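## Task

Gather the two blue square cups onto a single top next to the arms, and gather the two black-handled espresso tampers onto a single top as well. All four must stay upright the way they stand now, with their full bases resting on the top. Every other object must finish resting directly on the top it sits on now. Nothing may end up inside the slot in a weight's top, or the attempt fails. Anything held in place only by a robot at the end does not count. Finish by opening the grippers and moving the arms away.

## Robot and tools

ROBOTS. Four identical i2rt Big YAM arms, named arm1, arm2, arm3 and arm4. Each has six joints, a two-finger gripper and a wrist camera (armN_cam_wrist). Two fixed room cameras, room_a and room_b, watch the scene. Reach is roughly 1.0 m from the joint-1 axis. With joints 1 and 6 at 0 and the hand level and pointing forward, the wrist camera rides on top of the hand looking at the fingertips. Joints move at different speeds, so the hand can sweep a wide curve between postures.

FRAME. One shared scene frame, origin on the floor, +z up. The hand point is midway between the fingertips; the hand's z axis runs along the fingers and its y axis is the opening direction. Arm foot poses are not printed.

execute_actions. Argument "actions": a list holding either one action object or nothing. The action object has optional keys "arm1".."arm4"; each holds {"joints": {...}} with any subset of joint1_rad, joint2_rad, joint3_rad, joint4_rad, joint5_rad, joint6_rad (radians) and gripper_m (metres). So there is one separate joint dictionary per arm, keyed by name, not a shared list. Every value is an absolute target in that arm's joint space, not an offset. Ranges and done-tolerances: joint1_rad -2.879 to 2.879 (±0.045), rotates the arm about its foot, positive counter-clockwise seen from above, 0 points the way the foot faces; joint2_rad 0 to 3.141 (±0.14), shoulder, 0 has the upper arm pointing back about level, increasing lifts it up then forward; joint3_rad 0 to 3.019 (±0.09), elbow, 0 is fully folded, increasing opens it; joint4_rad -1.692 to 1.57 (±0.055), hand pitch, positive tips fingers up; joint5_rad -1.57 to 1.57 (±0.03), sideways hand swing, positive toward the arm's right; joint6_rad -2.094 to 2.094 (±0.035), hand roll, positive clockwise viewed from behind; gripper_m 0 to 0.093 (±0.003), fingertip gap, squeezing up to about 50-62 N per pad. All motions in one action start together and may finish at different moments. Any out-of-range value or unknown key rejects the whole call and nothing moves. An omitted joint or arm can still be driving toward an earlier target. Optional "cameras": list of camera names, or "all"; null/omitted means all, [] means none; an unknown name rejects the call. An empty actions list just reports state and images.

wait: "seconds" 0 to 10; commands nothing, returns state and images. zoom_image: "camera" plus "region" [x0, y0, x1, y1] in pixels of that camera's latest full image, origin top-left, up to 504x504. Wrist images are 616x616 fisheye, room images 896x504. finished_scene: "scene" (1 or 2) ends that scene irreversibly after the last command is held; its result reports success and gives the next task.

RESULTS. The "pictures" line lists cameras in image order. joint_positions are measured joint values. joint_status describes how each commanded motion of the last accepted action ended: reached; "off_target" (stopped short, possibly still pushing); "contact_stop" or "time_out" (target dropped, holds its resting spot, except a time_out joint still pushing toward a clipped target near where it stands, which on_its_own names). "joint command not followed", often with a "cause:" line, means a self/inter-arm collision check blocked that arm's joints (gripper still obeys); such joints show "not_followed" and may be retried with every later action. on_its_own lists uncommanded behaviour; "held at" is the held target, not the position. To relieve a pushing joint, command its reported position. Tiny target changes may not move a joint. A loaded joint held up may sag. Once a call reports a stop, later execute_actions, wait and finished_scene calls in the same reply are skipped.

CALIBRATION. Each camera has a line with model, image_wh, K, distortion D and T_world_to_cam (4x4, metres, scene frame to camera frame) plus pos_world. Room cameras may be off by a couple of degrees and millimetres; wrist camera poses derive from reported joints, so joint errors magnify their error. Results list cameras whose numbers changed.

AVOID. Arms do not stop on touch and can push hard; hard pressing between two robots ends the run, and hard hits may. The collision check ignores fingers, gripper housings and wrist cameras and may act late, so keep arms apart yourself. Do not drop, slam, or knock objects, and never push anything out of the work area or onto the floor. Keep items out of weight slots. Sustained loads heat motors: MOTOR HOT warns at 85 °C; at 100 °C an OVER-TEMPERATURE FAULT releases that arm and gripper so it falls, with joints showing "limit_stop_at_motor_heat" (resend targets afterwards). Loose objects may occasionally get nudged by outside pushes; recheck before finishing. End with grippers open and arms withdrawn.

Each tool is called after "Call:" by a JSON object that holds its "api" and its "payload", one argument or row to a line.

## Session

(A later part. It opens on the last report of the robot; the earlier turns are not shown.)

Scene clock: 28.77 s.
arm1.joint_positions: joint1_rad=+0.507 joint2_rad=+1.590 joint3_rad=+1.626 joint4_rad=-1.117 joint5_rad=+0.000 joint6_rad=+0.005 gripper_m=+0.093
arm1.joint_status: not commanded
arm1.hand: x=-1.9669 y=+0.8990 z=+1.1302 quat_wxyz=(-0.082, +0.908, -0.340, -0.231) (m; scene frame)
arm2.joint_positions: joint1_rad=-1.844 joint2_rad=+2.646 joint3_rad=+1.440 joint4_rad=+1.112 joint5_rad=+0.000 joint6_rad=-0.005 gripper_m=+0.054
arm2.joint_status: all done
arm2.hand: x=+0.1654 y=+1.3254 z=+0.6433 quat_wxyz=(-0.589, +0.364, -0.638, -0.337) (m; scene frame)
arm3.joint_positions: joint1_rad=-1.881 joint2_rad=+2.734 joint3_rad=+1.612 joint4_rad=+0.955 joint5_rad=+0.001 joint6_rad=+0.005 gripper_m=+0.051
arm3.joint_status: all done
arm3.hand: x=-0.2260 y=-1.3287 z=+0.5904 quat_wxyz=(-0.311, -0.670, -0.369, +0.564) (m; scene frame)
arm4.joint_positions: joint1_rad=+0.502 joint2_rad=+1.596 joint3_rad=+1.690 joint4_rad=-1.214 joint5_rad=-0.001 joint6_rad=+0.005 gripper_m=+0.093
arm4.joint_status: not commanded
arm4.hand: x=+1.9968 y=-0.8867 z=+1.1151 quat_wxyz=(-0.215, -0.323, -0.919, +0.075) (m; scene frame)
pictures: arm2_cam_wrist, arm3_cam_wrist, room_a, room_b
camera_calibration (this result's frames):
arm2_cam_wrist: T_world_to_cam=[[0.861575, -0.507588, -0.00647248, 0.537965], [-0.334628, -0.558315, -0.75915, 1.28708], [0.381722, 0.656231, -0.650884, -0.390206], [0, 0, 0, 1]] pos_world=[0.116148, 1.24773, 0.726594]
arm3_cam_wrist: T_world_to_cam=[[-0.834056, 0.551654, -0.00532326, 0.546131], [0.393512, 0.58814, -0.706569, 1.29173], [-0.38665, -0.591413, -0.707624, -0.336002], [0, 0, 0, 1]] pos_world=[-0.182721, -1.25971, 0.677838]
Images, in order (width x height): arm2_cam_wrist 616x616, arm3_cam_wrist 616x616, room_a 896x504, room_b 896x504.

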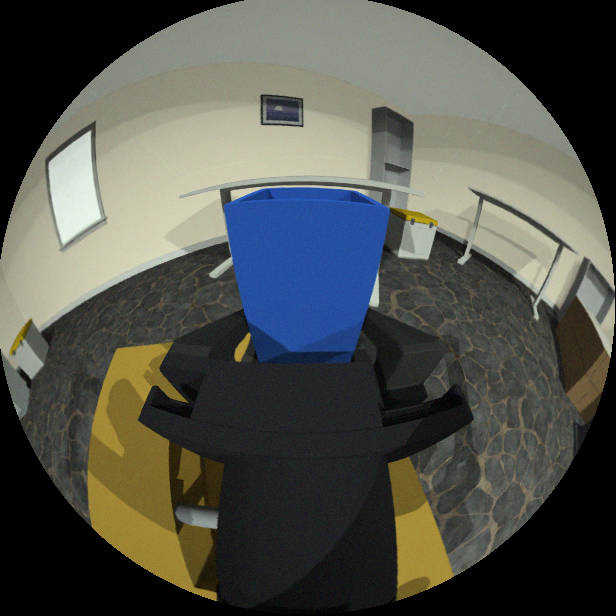

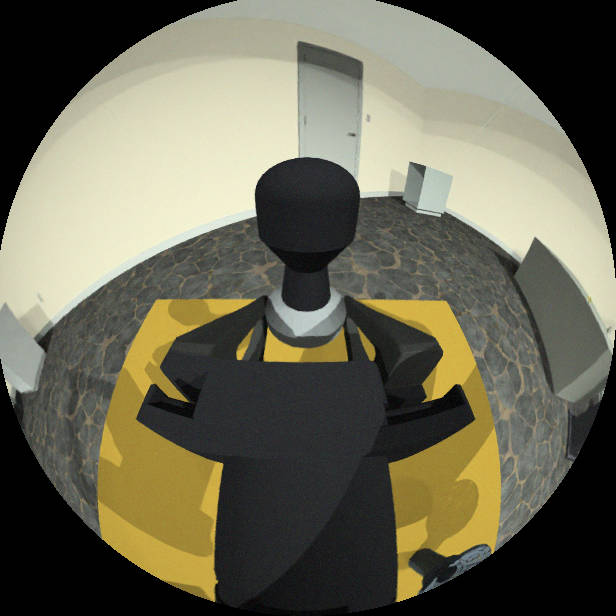

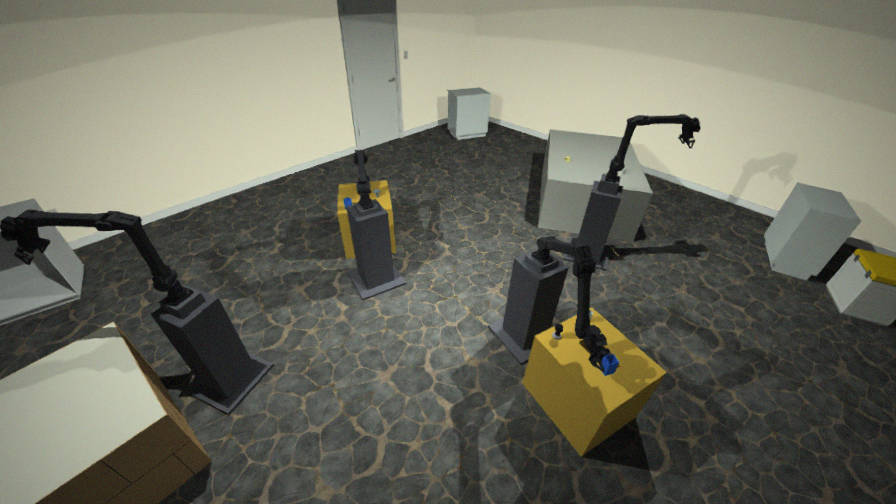

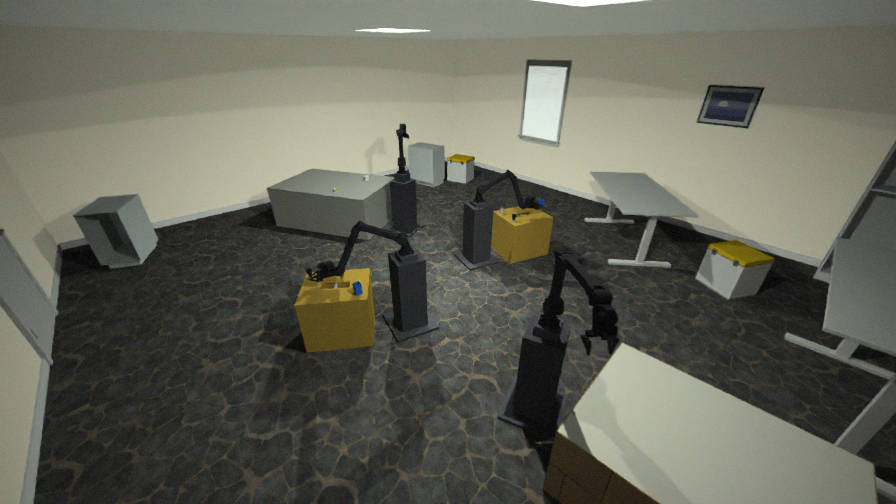

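Call:
{"api": "execute_actions", "payload": {
  "actions": [
    {"arm2":{"joints":{"joint2_rad":2.83,"joint3_rad":1.56,"joint4_rad":1.22}},"arm3":{"joints":{"joint2_rad":2.83,"joint3_rad":1.80,"joint4_rad":1.03}}}
  ],
  "cameras": ["arm2_cam_wrist","arm3_cam_wrist","room_a","room_b"]
}}

Call:
{"api": "zoom_image", "payload": {
  "camera": "room_a",
  "region": [510, 280, 680, 410]
}}

Call:
{"api": "zoom_image", "payload": {
  "camera": "room_b",
  "region": [280, 220, 420, 320]
}}

Scene clock: 30.93 s.
arm1.joint_positions: joint1_rad=+0.507 joint2_rad=+1.590 joint3_rad=+1.626 joint4_rad=-1.117 joint5_rad=+0.000 joint6_rad=+0.005 gripper_m=+0.093
arm1.joint_status: not commanded
arm1.hand: x=-1.9669 y=+0.8990 z=+1.1302 quat_wxyz=(-0.082, +0.908, -0.340, -0.231) (m; scene frame)
arm2.joint_positions: joint1_rad=-1.844 joint2_rad=+2.837 joint3_rad=+1.544 joint4_rad=+1.203 joint5_rad=+0.000 joint6_rad=-0.005 gripper_m=+0.054
arm2.joint_status: all done
arm2.hand: x=+0.1578 y=+1.3136 z=+0.5621 quat_wxyz=(-0.590, +0.363, -0.637, -0.338) (m; scene frame)
arm3.joint_positions: joint1_rad=-1.881 joint2_rad=+2.861 joint3_rad=+1.755 joint4_rad=+0.984 joint5_rad=+0.001 joint6_rad=+0.005 gripper_m=+0.051
arm3.joint_status: all done
arm3.hand: x=-0.2340 y=-1.3412 z=+0.5555 quat_wxyz=(-0.319, -0.658, -0.362, +0.578) (m; scene frame)
arm4.joint_positions: joint1_rad=+0.502 joint2_rad=+1.596 joint3_rad=+1.690 joint4_rad=-1.214 joint5_rad=-0.001 joint6_rad=+0.005 gripper_m=+0.093
arm4.joint_status: not commanded
arm4.hand: x=+1.9968 y=-0.8867 z=+1.1151 quat_wxyz=(-0.215, -0.323, -0.919, +0.075) (m; scene frame)
pictures: arm2_cam_wrist, arm3_cam_wrist, room_a, room_b
camera_calibration (this result's frames):
arm2_cam_wrist: T_world_to_cam=[[0.861574, -0.50759, -0.00646849, 0.538025], [-0.333168, -0.555808, -0.761627, 1.2142], [0.382999, 0.658354, -0.647983, -0.437045], [0, 0, 0, 1]] pos_world=[0.108374, 1.23569, 0.645054]
arm3_cam_wrist: T_world_to_cam=[[-0.834289, 0.551291, -0.00634269, 0.546181], [0.376259, 0.560921, -0.737426, 1.25418], [-0.402979, -0.617612, -0.675398, -0.428066], [0, 0, 0, 1]] pos_world=[-0.188725, -1.26898, 0.639213]
Images, in order (width x height): arm2_cam_wrist 616x616, arm3_cam_wrist 616x616, room_a 896x504, room_b 896x504.

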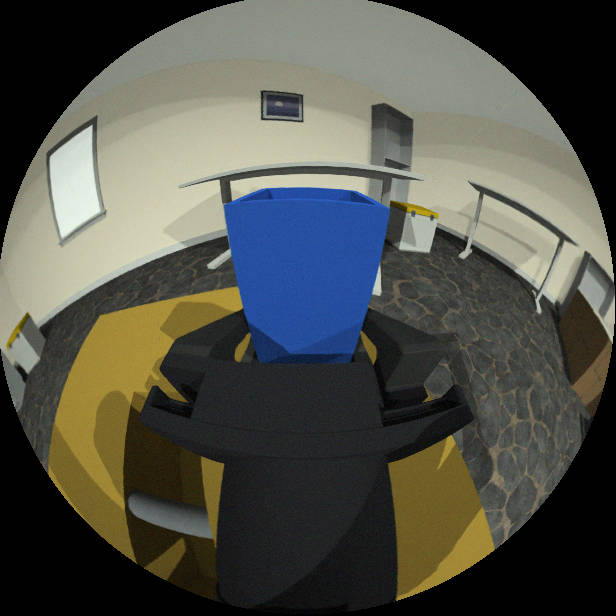

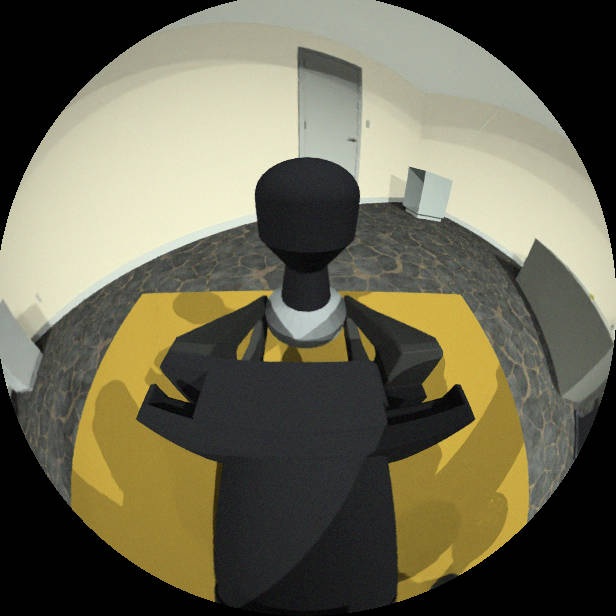

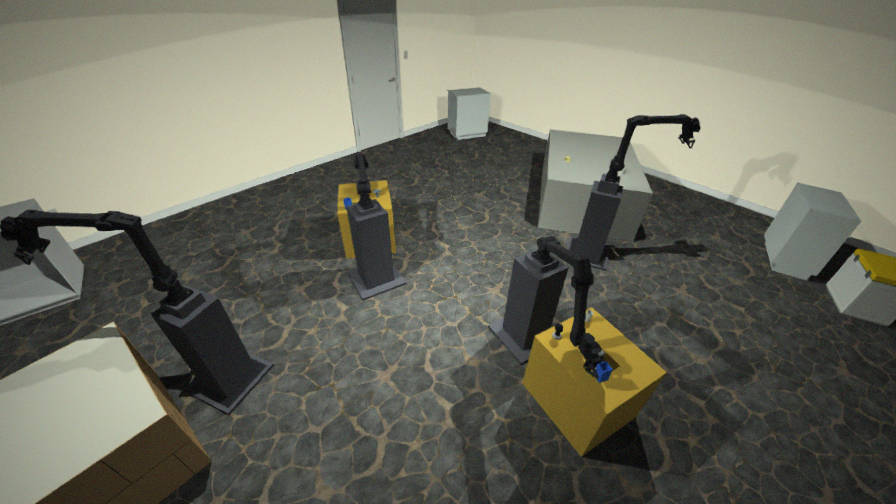

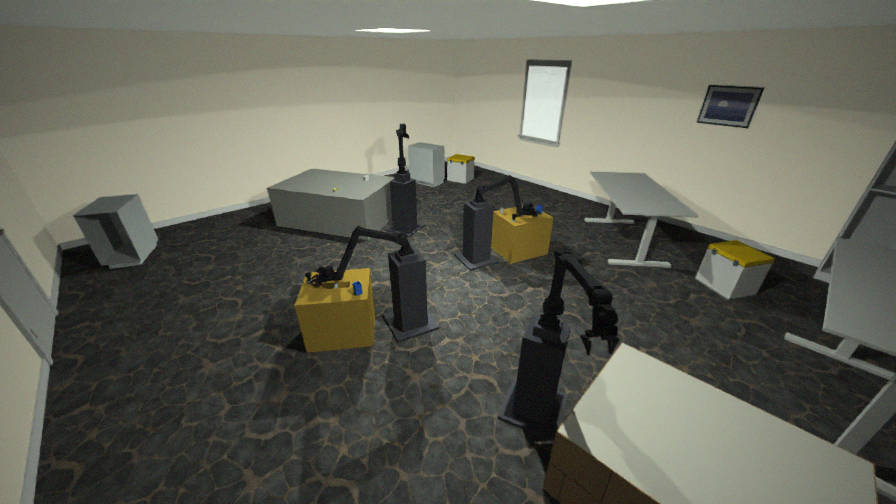

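Region (510, 280, 680, 410) of room_a's 896x504 image, scaled by 2.965, with more detail than that image has; it fills the top 385 rows of this view, and the rest is white.

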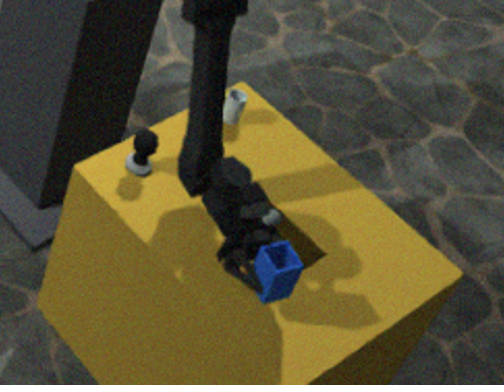

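Region (280, 220, 420, 320) of room_b's 896x504 image, scaled by 3.600, with more detail than that image has; it fills the top 360 rows of this view, and the rest is white.

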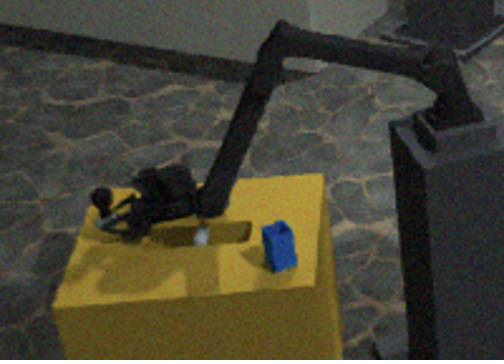

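Call:
{"api": "execute_actions", "payload": {
  "actions": [
    {"arm2":{"joints":{"joint1_rad":-1.88,"joint2_rad":2.88,"joint4_rad":1.245}},"arm3":{"joints":{"joint2_rad":2.90,"joint4_rad":1.02}}}
  ],
  "cameras": ["arm2_cam_wrist","arm3_cam_wrist","room_a"]
}}

Scene clock: 33.53 s.
arm1.joint_positions: joint1_rad=+0.507 joint2_rad=+1.590 joint3_rad=+1.626 joint4_rad=-1.117 joint5_rad=+0.000 joint6_rad=+0.005 gripper_m=+0.093
arm1.joint_status: not commanded
arm1.hand: x=-1.9669 y=+0.8990 z=+1.1302 quat_wxyz=(-0.082, +0.908, -0.340, -0.231) (m; scene frame)
arm2.joint_positions: joint1_rad=-1.874 joint2_rad=+2.856 joint3_rad=+1.544 joint4_rad=+1.223 joint5_rad=+0.000 joint6_rad=-0.005 gripper_m=+0.054
arm2.joint_status: all done
arm2.hand: x=+0.1735 y=+1.2968 z=+0.5525 quat_wxyz=(-0.595, +0.353, -0.643, -0.329) (m; scene frame)
arm3.joint_positions: joint1_rad=-1.881 joint2_rad=+2.900 joint3_rad=+1.759 joint4_rad=+0.994 joint5_rad=-0.001 joint6_rad=-0.002 gripper_m=+0.051
arm3.joint_status: all done
arm3.hand: x=-0.2276 y=-1.3314 z=+0.5288 quat_wxyz=(-0.313, -0.663, -0.369, +0.571) (m; scene frame)
arm4.joint_positions: joint1_rad=+0.502 joint2_rad=+1.596 joint3_rad=+1.690 joint4_rad=-1.214 joint5_rad=-0.001 joint6_rad=+0.005 gripper_m=+0.093
arm4.joint_status: not commanded
arm4.hand: x=+1.9968 y=-0.8867 z=+1.1151 quat_wxyz=(-0.215, -0.323, -0.919, +0.075) (m; scene frame)
pictures: arm2_cam_wrist, arm3_cam_wrist, room_a
camera_calibration (this result's frames):
arm2_cam_wrist: T_world_to_cam=[[0.846091, -0.532995, -0.00687013, 0.551662], [-0.349747, -0.54538, -0.761733, 1.19222], [0.402253, 0.646898, -0.647854, -0.426738], [0, 0, 0, 1]] pos_world=[0.121877, 1.2203, 0.635481]
arm3_cam_wrist: T_world_to_cam=[[-0.83578, 0.549064, 0.000733006, 0.538926], [0.380578, 0.580273, -0.72003, 1.24415], [-0.395768, -0.601508, -0.693942, -0.404543], [0, 0, 0, 1]] pos_world=[-0.183176, -1.26118, 0.614698]
Images, in order (width x height): arm2_cam_wrist 616x616, arm3_cam_wrist 616x616, room_a 896x504.

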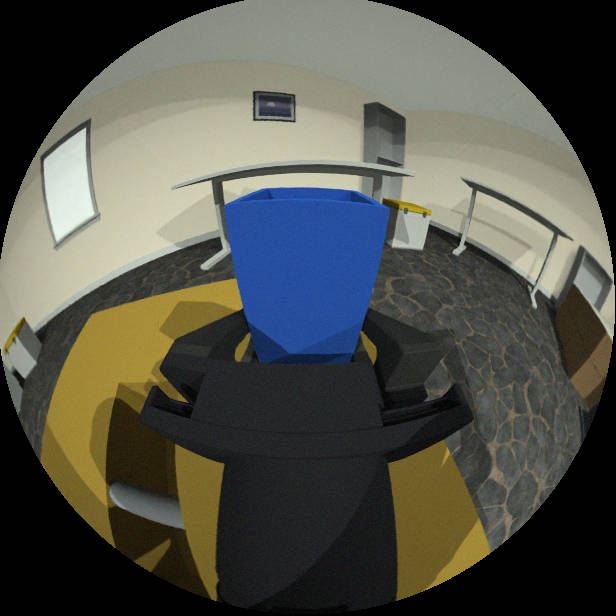

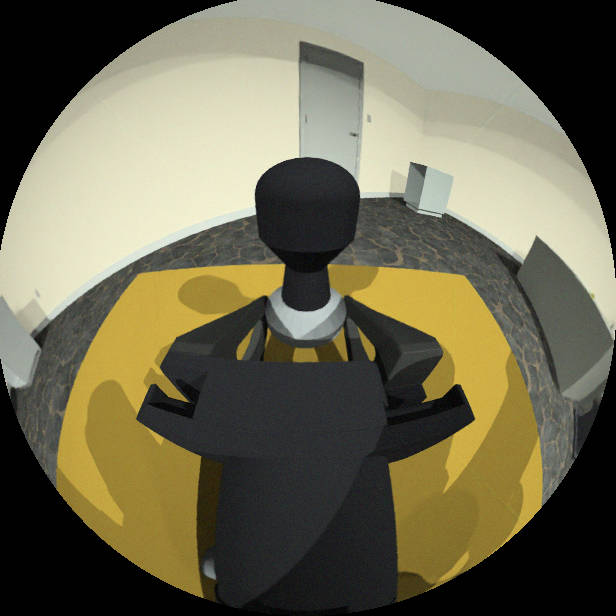

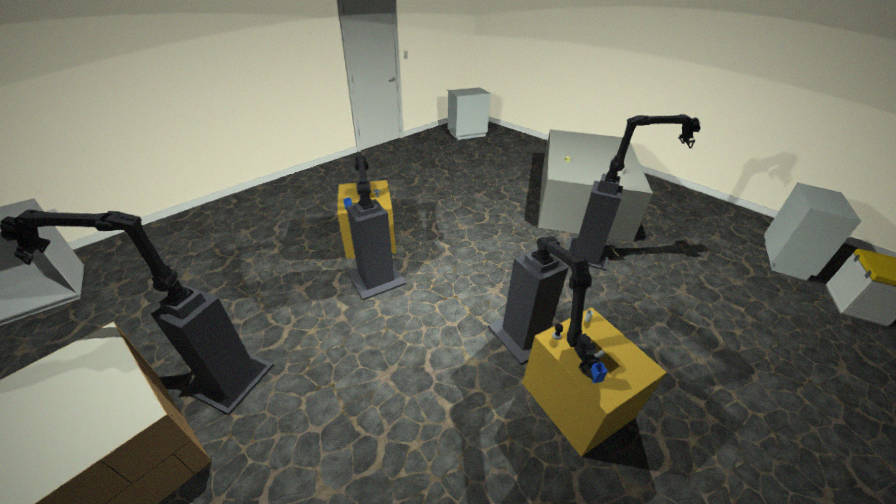

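Call:
{"api": "zoom_image", "payload": {
  "camera": "room_a",
  "region": [500, 290, 690, 420]
}}

Region (500, 290, 690, 420) of room_a's 896x504 image, scaled by 2.653, with more detail than that image has; it fills the top 345 rows of this view, and the rest is white.

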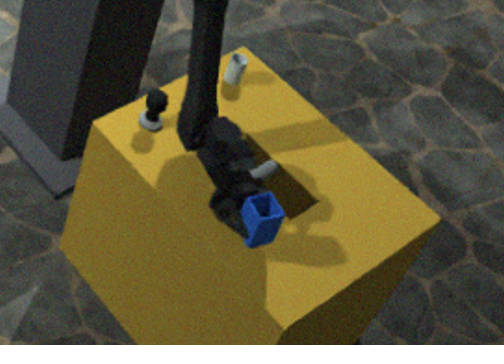

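Call:
{"api": "execute_actions", "payload": {
  "actions": [
    {"arm2":{"joints":{"joint2_rad":2.78}},"arm3":{"joints":{"joint2_rad":2.93,"joint4_rad":1.03}}}
  ],
  "cameras": []
}}

Call:
{"api": "execute_actions", "payload": {
  "actions": [
    {"arm2":{"joints":{"joint1_rad":-1.83,"joint2_rad":2.83,"joint3_rad":1.77,"joint4_rad":1.0}}}
  ],
  "cameras": ["arm2_cam_wrist","arm3_cam_wrist","room_a"]
}}

Call:
{"api": "zoom_image", "payload": {
  "camera": "room_a",
  "region": [500, 290, 690, 420]
}}

Scene clock: 37.43 s.
arm1.joint_positions: joint1_rad=+0.507 joint2_rad=+1.590 joint3_rad=+1.626 joint4_rad=-1.117 joint5_rad=+0.000 joint6_rad=+0.005 gripper_m=+0.093
arm1.joint_status: not commanded
arm1.hand: x=-1.9669 y=+0.8990 z=+1.1302 quat_wxyz=(-0.082, +0.908, -0.340, -0.231) (m; scene frame)
arm2.joint_positions: joint1_rad=-1.874 joint2_rad=+2.802 joint3_rad=+1.544 joint4_rad=+1.225 joint5_rad=+0.000 joint6_rad=-0.005 gripper_m=+0.054
arm2.joint_status: all done
arm2.hand: x=+0.1830 y=+1.3112 z=+0.5927 quat_wxyz=(-0.613, +0.344, -0.626, -0.339) (m; scene frame)
arm3.joint_positions: joint1_rad=-1.881 joint2_rad=+2.904 joint3_rad=+1.760 joint4_rad=+1.004 joint5_rad=-0.001 joint6_rad=-0.002 gripper_m=+0.051
arm3.joint_status: all done
arm3.hand: x=-0.2272 y=-1.3308 z=+0.5285 quat_wxyz=(-0.315, -0.661, -0.368, +0.573) (m; scene frame)
arm4.joint_positions: joint1_rad=+0.502 joint2_rad=+1.596 joint3_rad=+1.690 joint4_rad=-1.214 joint5_rad=-0.001 joint6_rad=+0.005 gripper_m=+0.093
arm4.joint_status: not commanded
arm4.hand: x=+1.9968 y=-0.8867 z=+1.1151 quat_wxyz=(-0.215, -0.323, -0.919, +0.075) (m; scene frame)
pictures: none
No camera images: the call's "cameras" was empty. Leave "cameras" out to get every camera's image.

Scene clock: 38.43 s.
arm1.joint_positions: joint1_rad=+0.507 joint2_rad=+1.590 joint3_rad=+1.626 joint4_rad=-1.117 joint5_rad=+0.000 joint6_rad=+0.005 gripper_m=+0.093
arm1.joint_status: not commanded
arm1.hand: x=-1.9669 y=+0.8990 z=+1.1302 quat_wxyz=(-0.082, +0.908, -0.340, -0.231) (m; scene frame)
arm2.joint_positions: joint1_rad=-1.832 joint2_rad=+2.815 joint3_rad=+1.748 joint4_rad=+1.004 joint5_rad=+0.000 joint6_rad=-0.005 gripper_m=+0.054
arm2.joint_status: all done
arm2.hand: x=+0.1891 y=+1.3860 z=+0.6111 quat_wxyz=(-0.597, +0.362, -0.627, -0.346) (m; scene frame)
arm3.joint_positions: joint1_rad=-1.881 joint2_rad=+2.904 joint3_rad=+1.760 joint4_rad=+1.004 joint5_rad=-0.001 joint6_rad=-0.002 gripper_m=+0.051
arm3.joint_status: not commanded
arm3.hand: x=-0.2272 y=-1.3308 z=+0.5285 quat_wxyz=(-0.315, -0.661, -0.368, +0.573) (m; scene frame)
arm4.joint_positions: joint1_rad=+0.502 joint2_rad=+1.596 joint3_rad=+1.690 joint4_rad=-1.214 joint5_rad=-0.001 joint6_rad=+0.005 gripper_m=+0.093
arm4.joint_status: not commanded
arm4.hand: x=+1.9968 y=-0.8867 z=+1.1151 quat_wxyz=(-0.215, -0.323, -0.919, +0.075) (m; scene frame)
pictures: arm2_cam_wrist, arm3_cam_wrist, room_a
camera_calibration (this result's frames):
arm2_cam_wrist: T_world_to_cam=[[0.867699, -0.49705, -0.00627367, 0.532192], [-0.31593, -0.541687, -0.77895, 1.28995], [0.383779, 0.677877, -0.627054, -0.504858], [0, 0, 0, 1]] pos_world=[0.139504, 1.3055, 0.691569]
arm3_cam_wrist: T_world_to_cam=[[-0.835792, 0.549045, 0.000588546, 0.538959], [0.377774, 0.57585, -0.72504, 1.23954], [-0.398419, -0.605761, -0.688706, -0.413292], [0, 0, 0, 1]] pos_world=[-0.182473, -1.26006, 0.613766]
Images, in order (width x height): arm2_cam_wrist 616x616, arm3_cam_wrist 616x616, room_a 896x504.

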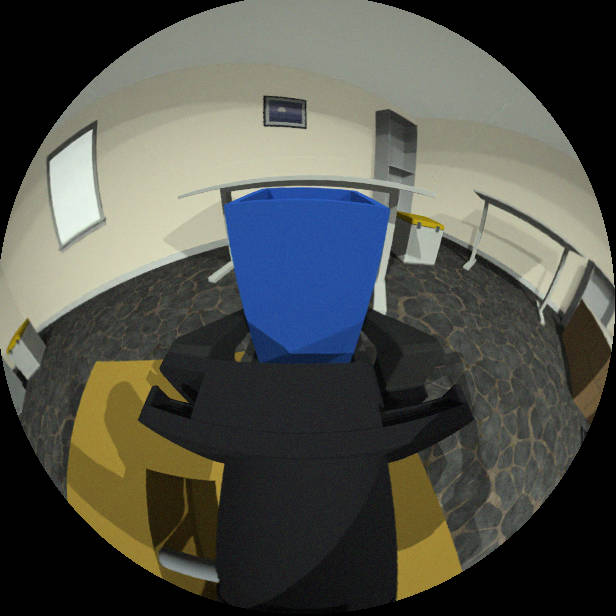

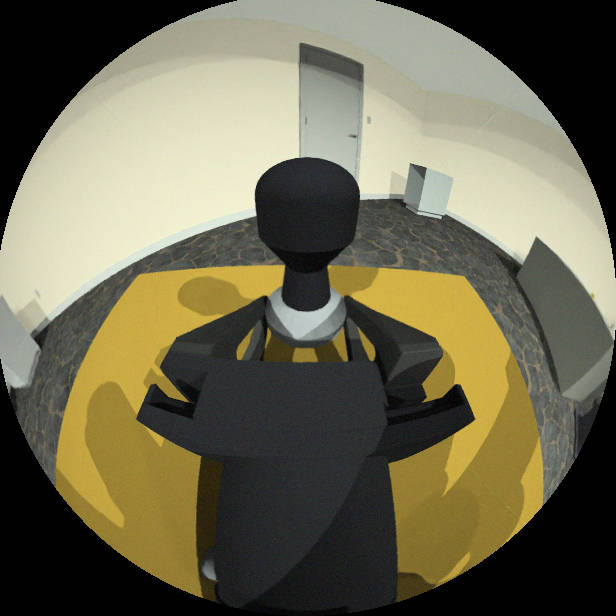

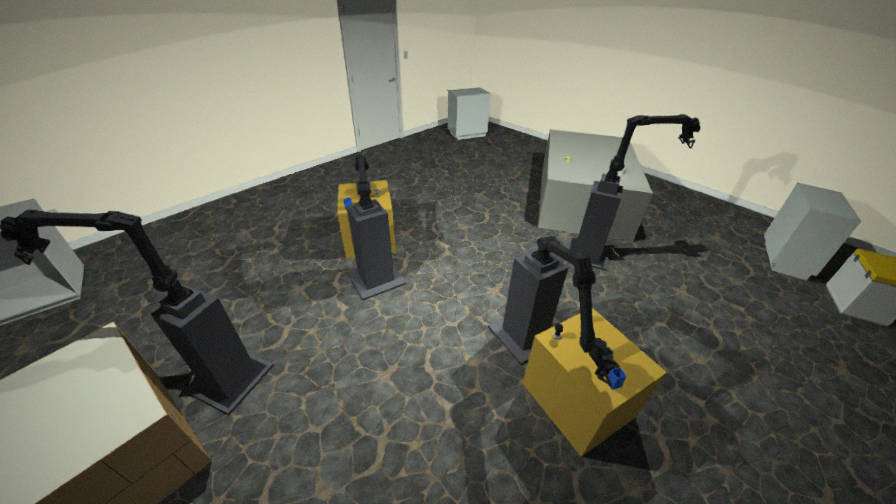

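Region (500, 290, 690, 420) of room_a's 896x504 image, scaled by 2.653, with more detail than that image has; it fills the top 345 rows of this view, and the rest is white.

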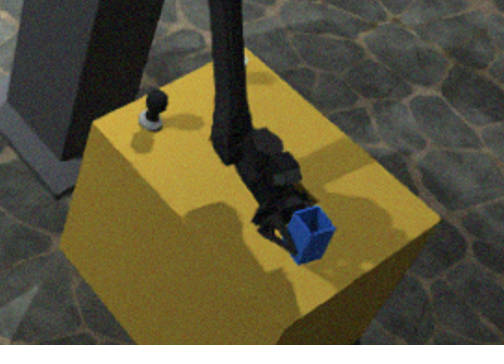

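Call:
{"api": "execute_actions", "payload": {
  "actions": [
    {"arm2":{"joints":{"joint1_rad":-1.80,"joint2_rad":2.88,"joint3_rad":1.66,"joint4_rad":1.13}},"arm3":{"joints":{"joint2_rad":2.905,"joint4_rad":0.93}}}
  ],
  "cameras": ["arm2_cam_wrist","arm3_cam_wrist","room_a"]
}}

Call:
{"api": "zoom_image", "payload": {
  "camera": "room_a",
  "region": [500, 290, 690, 420]
}}

Scene clock: 40.03 s.
arm1.joint_positions: joint1_rad=+0.507 joint2_rad=+1.590 joint3_rad=+1.626 joint4_rad=-1.117 joint5_rad=+0.000 joint6_rad=+0.005 gripper_m=+0.093
arm1.joint_status: not commanded
arm1.hand: x=-1.9669 y=+0.8990 z=+1.1302 quat_wxyz=(-0.082, +0.908, -0.340, -0.231) (m; scene frame)
arm2.joint_positions: joint1_rad=-1.806 joint2_rad=+2.874 joint3_rad=+1.648 joint4_rad=+1.108 joint5_rad=+0.000 joint6_rad=-0.005 gripper_m=+0.054
arm2.joint_status: all done
arm2.hand: x=+0.1443 y=+1.3500 z=+0.5490 quat_wxyz=(-0.574, +0.380, -0.638, -0.343) (m; scene frame)
arm3.joint_positions: joint1_rad=-1.881 joint2_rad=+2.898 joint3_rad=+1.765 joint4_rad=+0.962 joint5_rad=-0.001 joint6_rad=-0.002 gripper_m=+0.051
arm3.joint_status: all done
arm3.hand: x=-0.2287 y=-1.3332 z=+0.5256 quat_wxyz=(-0.309, -0.670, -0.373, +0.563) (m; scene frame)
arm4.joint_positions: joint1_rad=+0.502 joint2_rad=+1.596 joint3_rad=+1.690 joint4_rad=-1.214 joint5_rad=-0.001 joint6_rad=+0.005 gripper_m=+0.093
arm4.joint_status: not commanded
arm4.hand: x=+1.9968 y=-0.8867 z=+1.1151 quat_wxyz=(-0.215, -0.323, -0.919, +0.075) (m; scene frame)
pictures: arm2_cam_wrist, arm3_cam_wrist, room_a
camera_calibration (this result's frames):
arm2_cam_wrist: T_world_to_cam=[[0.880496, -0.474016, -0.00596922, 0.519658], [-0.321315, -0.587498, -0.7427, 1.25059], [0.348545, 0.655862, -0.669598, -0.444102], [0, 0, 0, 1]] pos_world=[0.0990675, 1.27232, 0.634548]
arm3_cam_wrist: T_world_to_cam=[[-0.835744, 0.549118, 0.00119022, 0.538798], [0.389304, 0.594036, -0.703963, 1.25512], [-0.387266, -0.587869, -0.710236, -0.379618], [0, 0, 0, 1]] pos_world=[-0.18534, -1.26462, 0.613298]
Images, in order (width x height): arm2_cam_wrist 616x616, arm3_cam_wrist 616x616, room_a 896x504.

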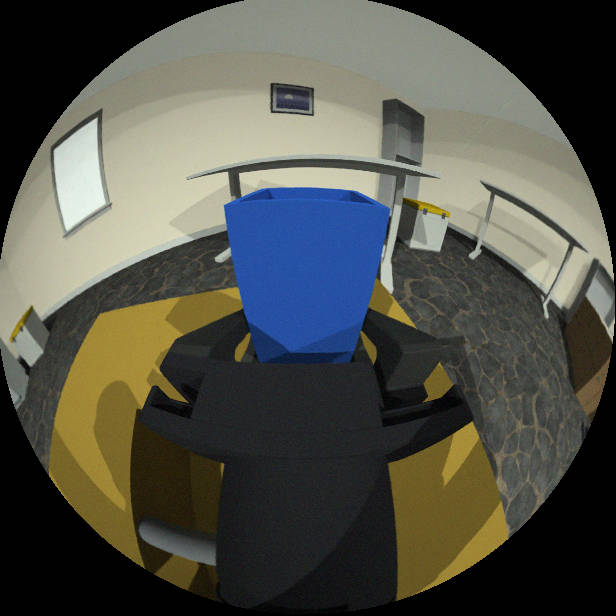

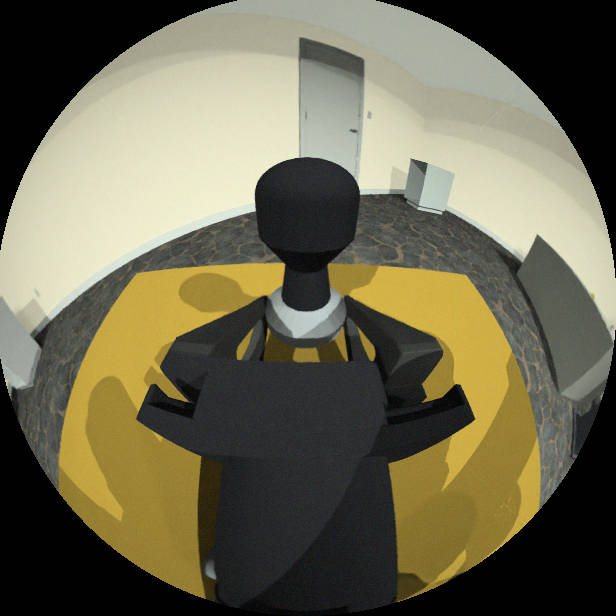

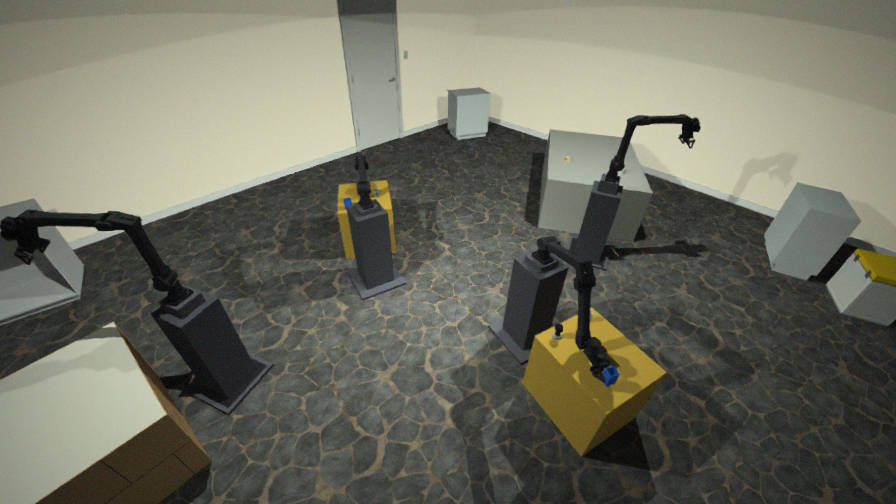

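Region (500, 290, 690, 420) of room_a's 896x504 image, scaled by 2.653, with more detail than that image has; it fills the top 345 rows of this view, and the rest is white.

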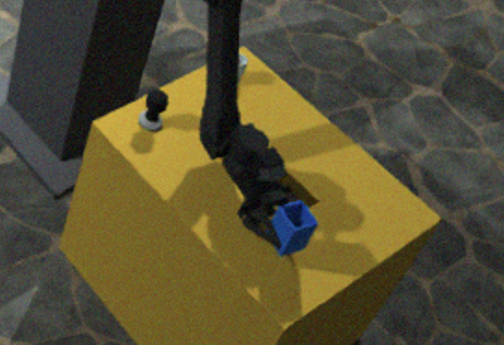

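Call:
{"api": "execute_actions", "payload": {
  "actions": [
    {"arm2":{"joints":{"joint2_rad":2.82,"joint3_rad":1.74,"joint4_rad":1.08}},"arm3":{"joints":{"joint2_rad":2.89,"joint4_rad":0.97,"gripper_m":0.093}}}
  ],
  "cameras": []
}}

Call:
{"api": "execute_actions", "payload": {
  "actions": [
    {"arm2":{"joints":{"joint2_rad":2.91}},"arm3":{"joints":{"joint2_rad":2.6,"joint3_rad":1.25,"joint4_rad":1.25}}}
  ],
  "cameras": ["arm2_cam_wrist","arm3_cam_wrist","room_a"]
}}

Call:
{"api": "zoom_image", "payload": {
  "camera": "room_a",
  "region": [500, 290, 690, 420]
}}

Scene clock: 41.40 s.
arm1.joint_positions: joint1_rad=+0.507 joint2_rad=+1.590 joint3_rad=+1.626 joint4_rad=-1.117 joint5_rad=+0.000 joint6_rad=+0.005 gripper_m=+0.093
arm1.joint_status: not commanded
arm1.hand: x=-1.9669 y=+0.8990 z=+1.1302 quat_wxyz=(-0.082, +0.908, -0.340, -0.231) (m; scene frame)
arm2.joint_positions: joint1_rad=-1.806 joint2_rad=+2.845 joint3_rad=+1.711 joint4_rad=+1.084 joint5_rad=+0.000 joint6_rad=-0.005 gripper_m=+0.054
arm2.joint_status: all done
arm2.hand: x=+0.1599 y=+1.3784 z=+0.5910 quat_wxyz=(-0.596, +0.368, -0.618, -0.356) (m; scene frame)
arm3.joint_positions: joint1_rad=-1.882 joint2_rad=+2.897 joint3_rad=+1.768 joint4_rad=+0.962 joint5_rad=+0.000 joint6_rad=-0.002 gripper_m=+0.093
arm3.joint_status: all done
arm3.hand: x=-0.2298 y=-1.3337 z=+0.5268 quat_wxyz=(-0.309, -0.669, -0.372, +0.564) (m; scene frame)
arm4.joint_positions: joint1_rad=+0.502 joint2_rad=+1.596 joint3_rad=+1.690 joint4_rad=-1.214 joint5_rad=-0.001 joint6_rad=+0.005 gripper_m=+0.093
arm4.joint_status: not commanded
arm4.hand: x=+1.9968 y=-0.8867 z=+1.1151 quat_wxyz=(-0.215, -0.323, -0.919, +0.075) (m; scene frame)
pictures: none
No camera images: the call's "cameras" was empty. Leave "cameras" out to get every camera's image.

Scene clock: 42.83 s.
arm1.joint_positions: joint1_rad=+0.507 joint2_rad=+1.590 joint3_rad=+1.626 joint4_rad=-1.117 joint5_rad=+0.000 joint6_rad=+0.005 gripper_m=+0.093
arm1.joint_status: not commanded
arm1.hand: x=-1.9669 y=+0.8990 z=+1.1302 quat_wxyz=(-0.082, +0.908, -0.340, -0.231) (m; scene frame)
arm2.joint_positions: joint1_rad=-1.806 joint2_rad=+2.894 joint3_rad=+1.713 joint4_rad=+1.082 joint5_rad=+0.000 joint6_rad=-0.005 gripper_m=+0.054
arm2.joint_status: all done
arm2.hand: x=+0.1525 y=+1.3652 z=+0.5526 quat_wxyz=(-0.581, +0.377, -0.633, -0.347) (m; scene frame)
arm3.joint_positions: joint1_rad=-1.882 joint2_rad=+2.605 joint3_rad=+1.248 joint4_rad=+1.233 joint5_rad=+0.000 joint6_rad=-0.002 gripper_m=+0.093
arm3.joint_status: all done
arm3.hand: x=-0.1743 y=-1.2463 z=+0.6199 quat_wxyz=(-0.317, -0.657, -0.365, +0.579) (m; scene frame)
arm4.joint_positions: joint1_rad=+0.502 joint2_rad=+1.596 joint3_rad=+1.690 joint4_rad=-1.214 joint5_rad=-0.001 joint6_rad=+0.005 gripper_m=+0.093
arm4.joint_status: not commanded
arm4.hand: x=+1.9968 y=-0.8867 z=+1.1151 quat_wxyz=(-0.215, -0.323, -0.919, +0.075) (m; scene frame)
pictures: arm2_cam_wrist, arm3_cam_wrist, room_a
camera_calibration (this result's frames):
arm2_cam_wrist: T_world_to_cam=[[0.880491, -0.474025, -0.00594871, 0.51964], [-0.314466, -0.574631, -0.755586, 1.25335], [0.354749, 0.667157, -0.655023, -0.478927], [0, 0, 0, 1]] pos_world=[0.106497, 1.28606, 0.636396]
arm3_cam_wrist: T_world_to_cam=[[-0.835197, 0.549951, 0.000307808, 0.538069], [0.371819, 0.565084, -0.736499, 1.22981], [-0.405212, -0.615007, -0.676439, -0.29837], [0, 0, 0, 1]] pos_world=[-0.128775, -1.17436, 0.703756]
Images, in order (width x height): arm2_cam_wrist 616x616, arm3_cam_wrist 616x616, room_a 896x504.

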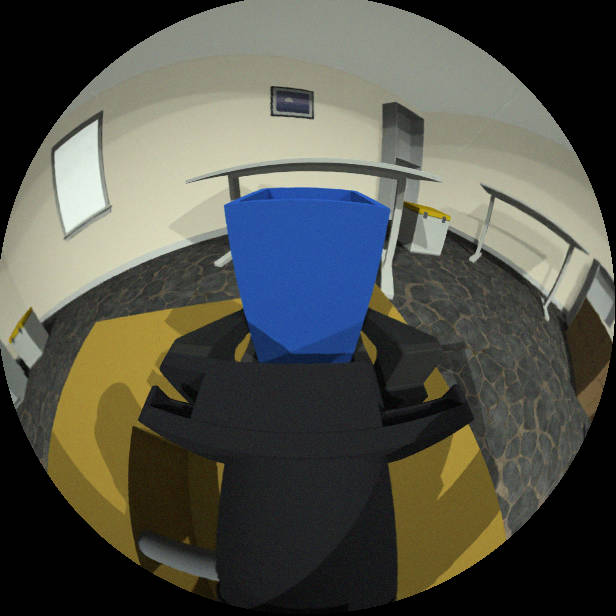

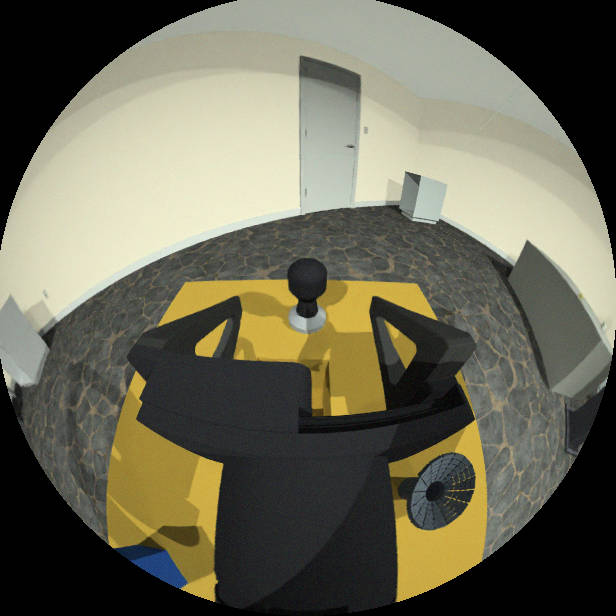

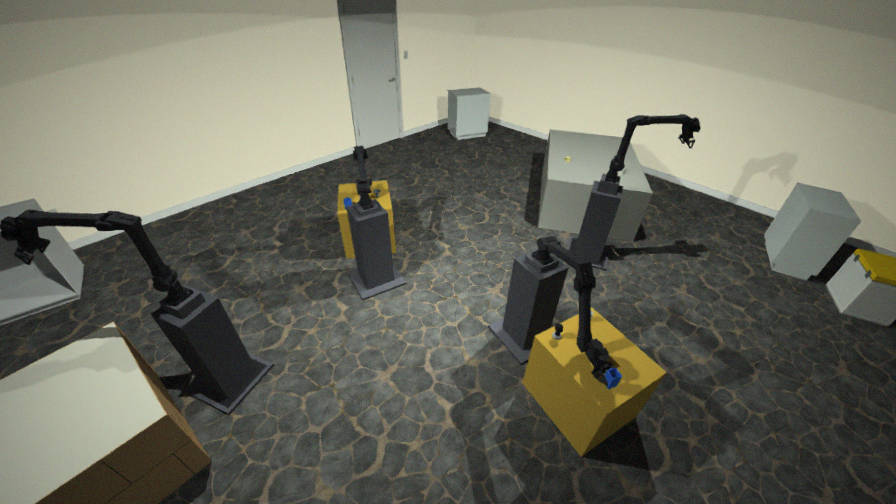

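Region (500, 290, 690, 420) of room_a's 896x504 image, scaled by 2.653, with more detail than that image has; it fills the top 345 rows of this view, and the rest is white.

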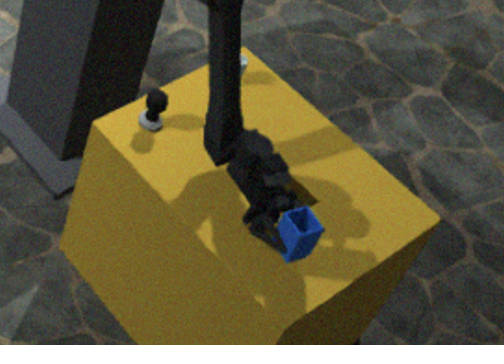

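Call:
{"api": "execute_actions", "payload": {
  "actions": [
    {"arm2":{"joints":{"gripper_m":0.093}},"arm3":{"joints":{"joint2_rad":1.75,"joint3_rad":1.02}}}
  ],
  "cameras": []
}}

Call:
{"api": "execute_actions", "payload": {
  "actions": [
    {"arm2":{"joints":{"joint2_rad":2.72,"joint3_rad":1.3,"joint4_rad":1.35}},"arm3":{"joints":{"joint1_rad":-1.63,"joint2_rad":1.864,"joint4_rad":-0.71}}}
  ],
  "cameras": ["arm2_cam_wrist","arm3_cam_wrist"]
}}

Scene clock: 45.07 s.
arm1.joint_positions: joint1_rad=+0.507 joint2_rad=+1.590 joint3_rad=+1.626 joint4_rad=-1.117 joint5_rad=+0.000 joint6_rad=+0.005 gripper_m=+0.093
arm1.joint_status: not commanded
arm1.hand: x=-1.9669 y=+0.8990 z=+1.1302 quat_wxyz=(-0.082, +0.908, -0.340, -0.231) (m; scene frame)
arm2.joint_positions: joint1_rad=-1.806 joint2_rad=+2.894 joint3_rad=+1.713 joint4_rad=+1.082 joint5_rad=+0.000 joint6_rad=-0.005 gripper_m=+0.093
arm2.joint_status: all done
arm2.hand: x=+0.1525 y=+1.3652 z=+0.5526 quat_wxyz=(-0.581, +0.377, -0.633, -0.347) (m; scene frame)
arm3.joint_positions: joint1_rad=-1.882 joint2_rad=+1.739 joint3_rad=+1.016 joint4_rad=+1.239 joint5_rad=+0.000 joint6_rad=-0.002 gripper_m=+0.093
arm3.joint_status: all done
arm3.hand: x=-0.1451 y=-1.2034 z=+1.1191 quat_wxyz=(-0.415, -0.442, -0.246, +0.756) (m; scene frame)
arm4.joint_positions: joint1_rad=+0.502 joint2_rad=+1.596 joint3_rad=+1.690 joint4_rad=-1.214 joint5_rad=-0.001 joint6_rad=+0.005 gripper_m=+0.093
arm4.joint_status: not commanded
arm4.hand: x=+1.9968 y=-0.8867 z=+1.1151 quat_wxyz=(-0.215, -0.323, -0.919, +0.075) (m; scene frame)
pictures: none
No camera images: the call's "cameras" was empty. Leave "cameras" out to get every camera's image.

Scene clock: 47.07 s.
arm1.joint_positions: joint1_rad=+0.507 joint2_rad=+1.590 joint3_rad=+1.626 joint4_rad=-1.117 joint5_rad=+0.000 joint6_rad=+0.005 gripper_m=+0.093
arm1.joint_status: not commanded
arm1.hand: x=-1.9669 y=+0.8990 z=+1.1302 quat_wxyz=(-0.082, +0.908, -0.340, -0.231) (m; scene frame)
arm2.joint_positions: joint1_rad=-1.806 joint2_rad=+2.713 joint3_rad=+1.292 joint4_rad=+1.337 joint5_rad=+0.000 joint6_rad=-0.005 gripper_m=+0.093
arm2.joint_status: all done
arm2.hand: x=+0.1055 y=+1.2774 z=+0.5993 quat_wxyz=(-0.585, +0.374, -0.628, -0.350) (m; scene frame)
arm3.joint_positions: joint1_rad=-1.633 joint2_rad=+1.876 joint3_rad=+1.016 joint4_rad=-0.694 joint5_rad=-0.002 joint6_rad=-0.002 gripper_m=+0.093
arm3.joint_status: all done
arm3.hand: x=+0.0633 y=-1.0798 z=+0.6946 quat_wxyz=(-0.003, -0.808, -0.589, +0.004) (m; scene frame)
arm4.joint_positions: joint1_rad=+0.502 joint2_rad=+1.596 joint3_rad=+1.690 joint4_rad=-1.214 joint5_rad=-0.001 joint6_rad=+0.005 gripper_m=+0.093
arm4.joint_status: not commanded
arm4.hand: x=+1.9968 y=-0.8867 z=+1.1151 quat_wxyz=(-0.215, -0.323, -0.919, +0.075) (m; scene frame)
pictures: arm2_cam_wrist, arm3_cam_wrist
camera_calibration (this result's frames):
arm2_cam_wrist: T_world_to_cam=[[0.880487, -0.474033, -0.00593277, 0.519719], [-0.309011, -0.564388, -0.765493, 1.21569], [0.35952, 0.67584, -0.643417, -0.391648], [0, 0, 0, 1]] pos_world=[0.0588605, 1.19718, 0.681692]
arm3_cam_wrist: T_world_to_cam=[[-0.949285, 0.313756, 0.0203937, 0.38314], [0.269206, 0.777558, 0.56827, 0.432045], [0.162441, 0.54494, -0.822589, 1.26894], [0, 0, 0, 1]] pos_world=[0.0412727, -1.14765, 0.790481]
Images, in order (width x height): arm2_cam_wrist 616x616, arm3_cam_wrist 616x616.

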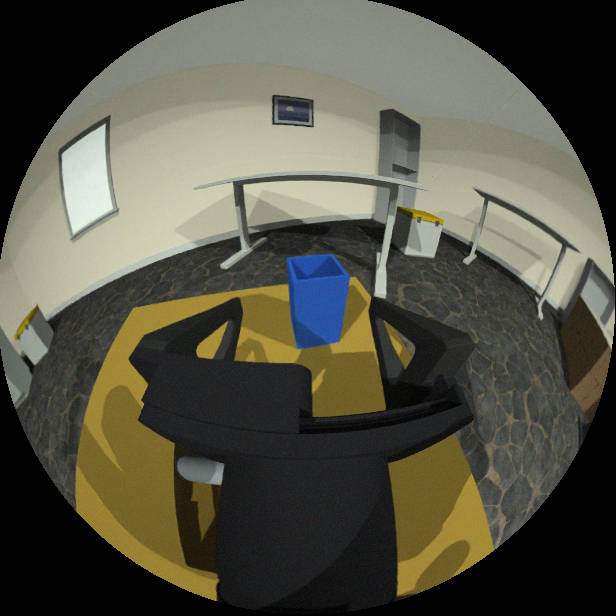

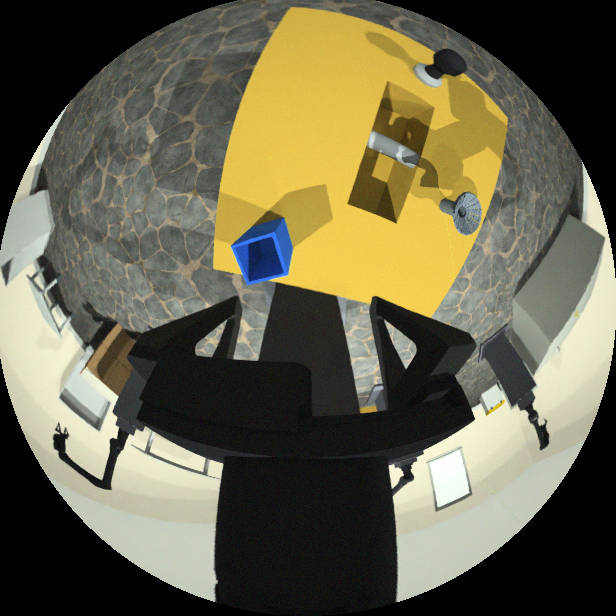

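Call:
{"api": "execute_actions", "payload": {
  "actions": [
    {"arm2":{"joints":{"joint2_rad":1.6,"joint3_rad":0.4,"joint4_rad":0.6}},"arm3":{"joints":{"joint1_rad":-1.55,"joint2_rad":1.94,"joint3_rad":1.05,"joint4_rad":-0.68,"joint6_rad":-0.2}}}
  ],
  "cameras": ["arm3_cam_wrist"]
}}

Scene clock: 49.50 s.
arm1.joint_positions: joint1_rad=+0.507 joint2_rad=+1.590 joint3_rad=+1.626 joint4_rad=-1.117 joint5_rad=+0.000 joint6_rad=+0.005 gripper_m=+0.093
arm1.joint_status: not commanded
arm1.hand: x=-1.9669 y=+0.8990 z=+1.1302 quat_wxyz=(-0.082, +0.908, -0.340, -0.231) (m; scene frame)
arm2.joint_positions: joint1_rad=-1.806 joint2_rad=+1.611 joint3_rad=+0.393 joint4_rad=+0.607 joint5_rad=+0.000 joint6_rad=-0.005 gripper_m=+0.093
arm2.joint_status: all done
arm2.hand: x=-0.0173 y=+1.0474 z=+0.7746 quat_wxyz=(-0.401, +0.453, -0.759, -0.241) (m; scene frame)
arm3.joint_positions: joint1_rad=-1.543 joint2_rad=+1.940 joint3_rad=+1.018 joint4_rad=-0.694 joint5_rad=-0.001 joint6_rad=-0.188 gripper_m=+0.093
arm3.joint_status: all done
arm3.hand: x=+0.1053 y=-1.0791 z=+0.6683 quat_wxyz=(+0.014, -0.719, -0.695, -0.021) (m; scene frame)
arm4.joint_positions: joint1_rad=+0.502 joint2_rad=+1.596 joint3_rad=+1.690 joint4_rad=-1.214 joint5_rad=-0.001 joint6_rad=+0.005 gripper_m=+0.093
arm4.joint_status: not commanded
arm4.hand: x=+1.9968 y=-0.8867 z=+1.1151 quat_wxyz=(-0.215, -0.323, -0.919, +0.075) (m; scene frame)
pictures: arm3_cam_wrist
camera_calibration (this result's frames):
arm3_cam_wrist: T_world_to_cam=[[-0.999083, 0.0413812, 0.0109913, 0.140946], [0.0393483, 0.78619, 0.616731, 0.436226], [0.0168798, 0.616598, -0.787098, 1.30895], [0, 0, 0, 1]] pos_world=[0.101557, -1.15589, 0.759691]
Images, in order (width x height): arm3_cam_wrist 616x616.

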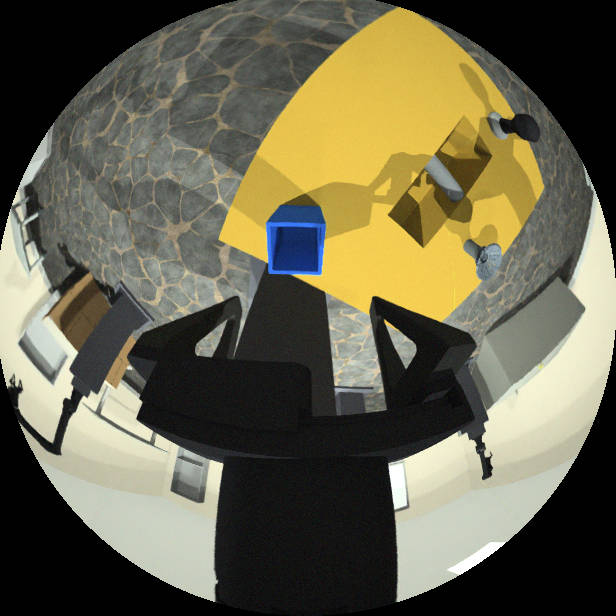

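Call:
{"api": "execute_actions", "payload": {
  "actions": [
    {"arm2":{"joints":{"joint1_rad":2.145}},"arm3":{"joints":{"joint1_rad":-1.53,"joint2_rad":2.15,"joint3_rad":1.06,"joint4_rad":-0.44}}}
  ],
  "cameras": ["arm3_cam_wrist"]
}}

Scene clock: 53.27 s.
arm1.joint_positions: joint1_rad=+0.507 joint2_rad=+1.590 joint3_rad=+1.626 joint4_rad=-1.117 joint5_rad=+0.000 joint6_rad=+0.005 gripper_m=+0.093
arm1.joint_status: not commanded
arm1.hand: x=-1.9669 y=+0.8990 z=+1.1302 quat_wxyz=(-0.082, +0.908, -0.340, -0.231) (m; scene frame)
arm2.joint_positions: joint1_rad=+2.140 joint2_rad=+1.611 joint3_rad=+0.393 joint4_rad=+0.607 joint5_rad=+0.000 joint6_rad=-0.005 gripper_m=+0.093
arm2.joint_status: all done
arm2.hand: x=-0.0931 y=+0.2441 z=+0.7623 quat_wxyz=(+0.369, +0.524, +0.719, -0.268) (m; scene frame)
arm3.joint_positions: joint1_rad=-1.538 joint2_rad=+2.169 joint3_rad=+1.041 joint4_rad=-0.457 joint5_rad=-0.001 joint6_rad=-0.188 gripper_m=+0.093
arm3.joint_status: all done
arm3.hand: x=+0.1052 y=-1.0886 z=+0.5732 quat_wxyz=(+0.006, -0.717, -0.697, -0.008) (m; scene frame)
arm4.joint_positions: joint1_rad=+0.502 joint2_rad=+1.596 joint3_rad=+1.690 joint4_rad=-1.214 joint5_rad=-0.001 joint6_rad=+0.005 gripper_m=+0.093
arm4.joint_status: not commanded
arm4.hand: x=+1.9968 y=-0.8867 z=+1.1151 quat_wxyz=(-0.215, -0.323, -0.919, +0.075) (m; scene frame)
pictures: arm3_cam_wrist
camera_calibration (this result's frames):
arm3_cam_wrist: T_world_to_cam=[[-0.999185, 0.0367921, 0.0165886, 0.134154], [0.0394673, 0.80484, 0.592178, 0.536724], [0.00843631, 0.59235, -0.805637, 1.22514], [0, 0, 0, 1]] pos_world=[0.102526, -1.16262, 0.666954]
Images, in order (width x height): arm3_cam_wrist 616x616.

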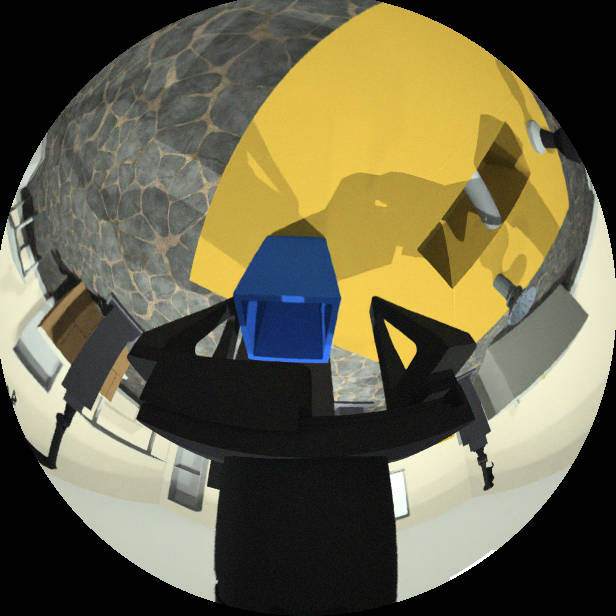

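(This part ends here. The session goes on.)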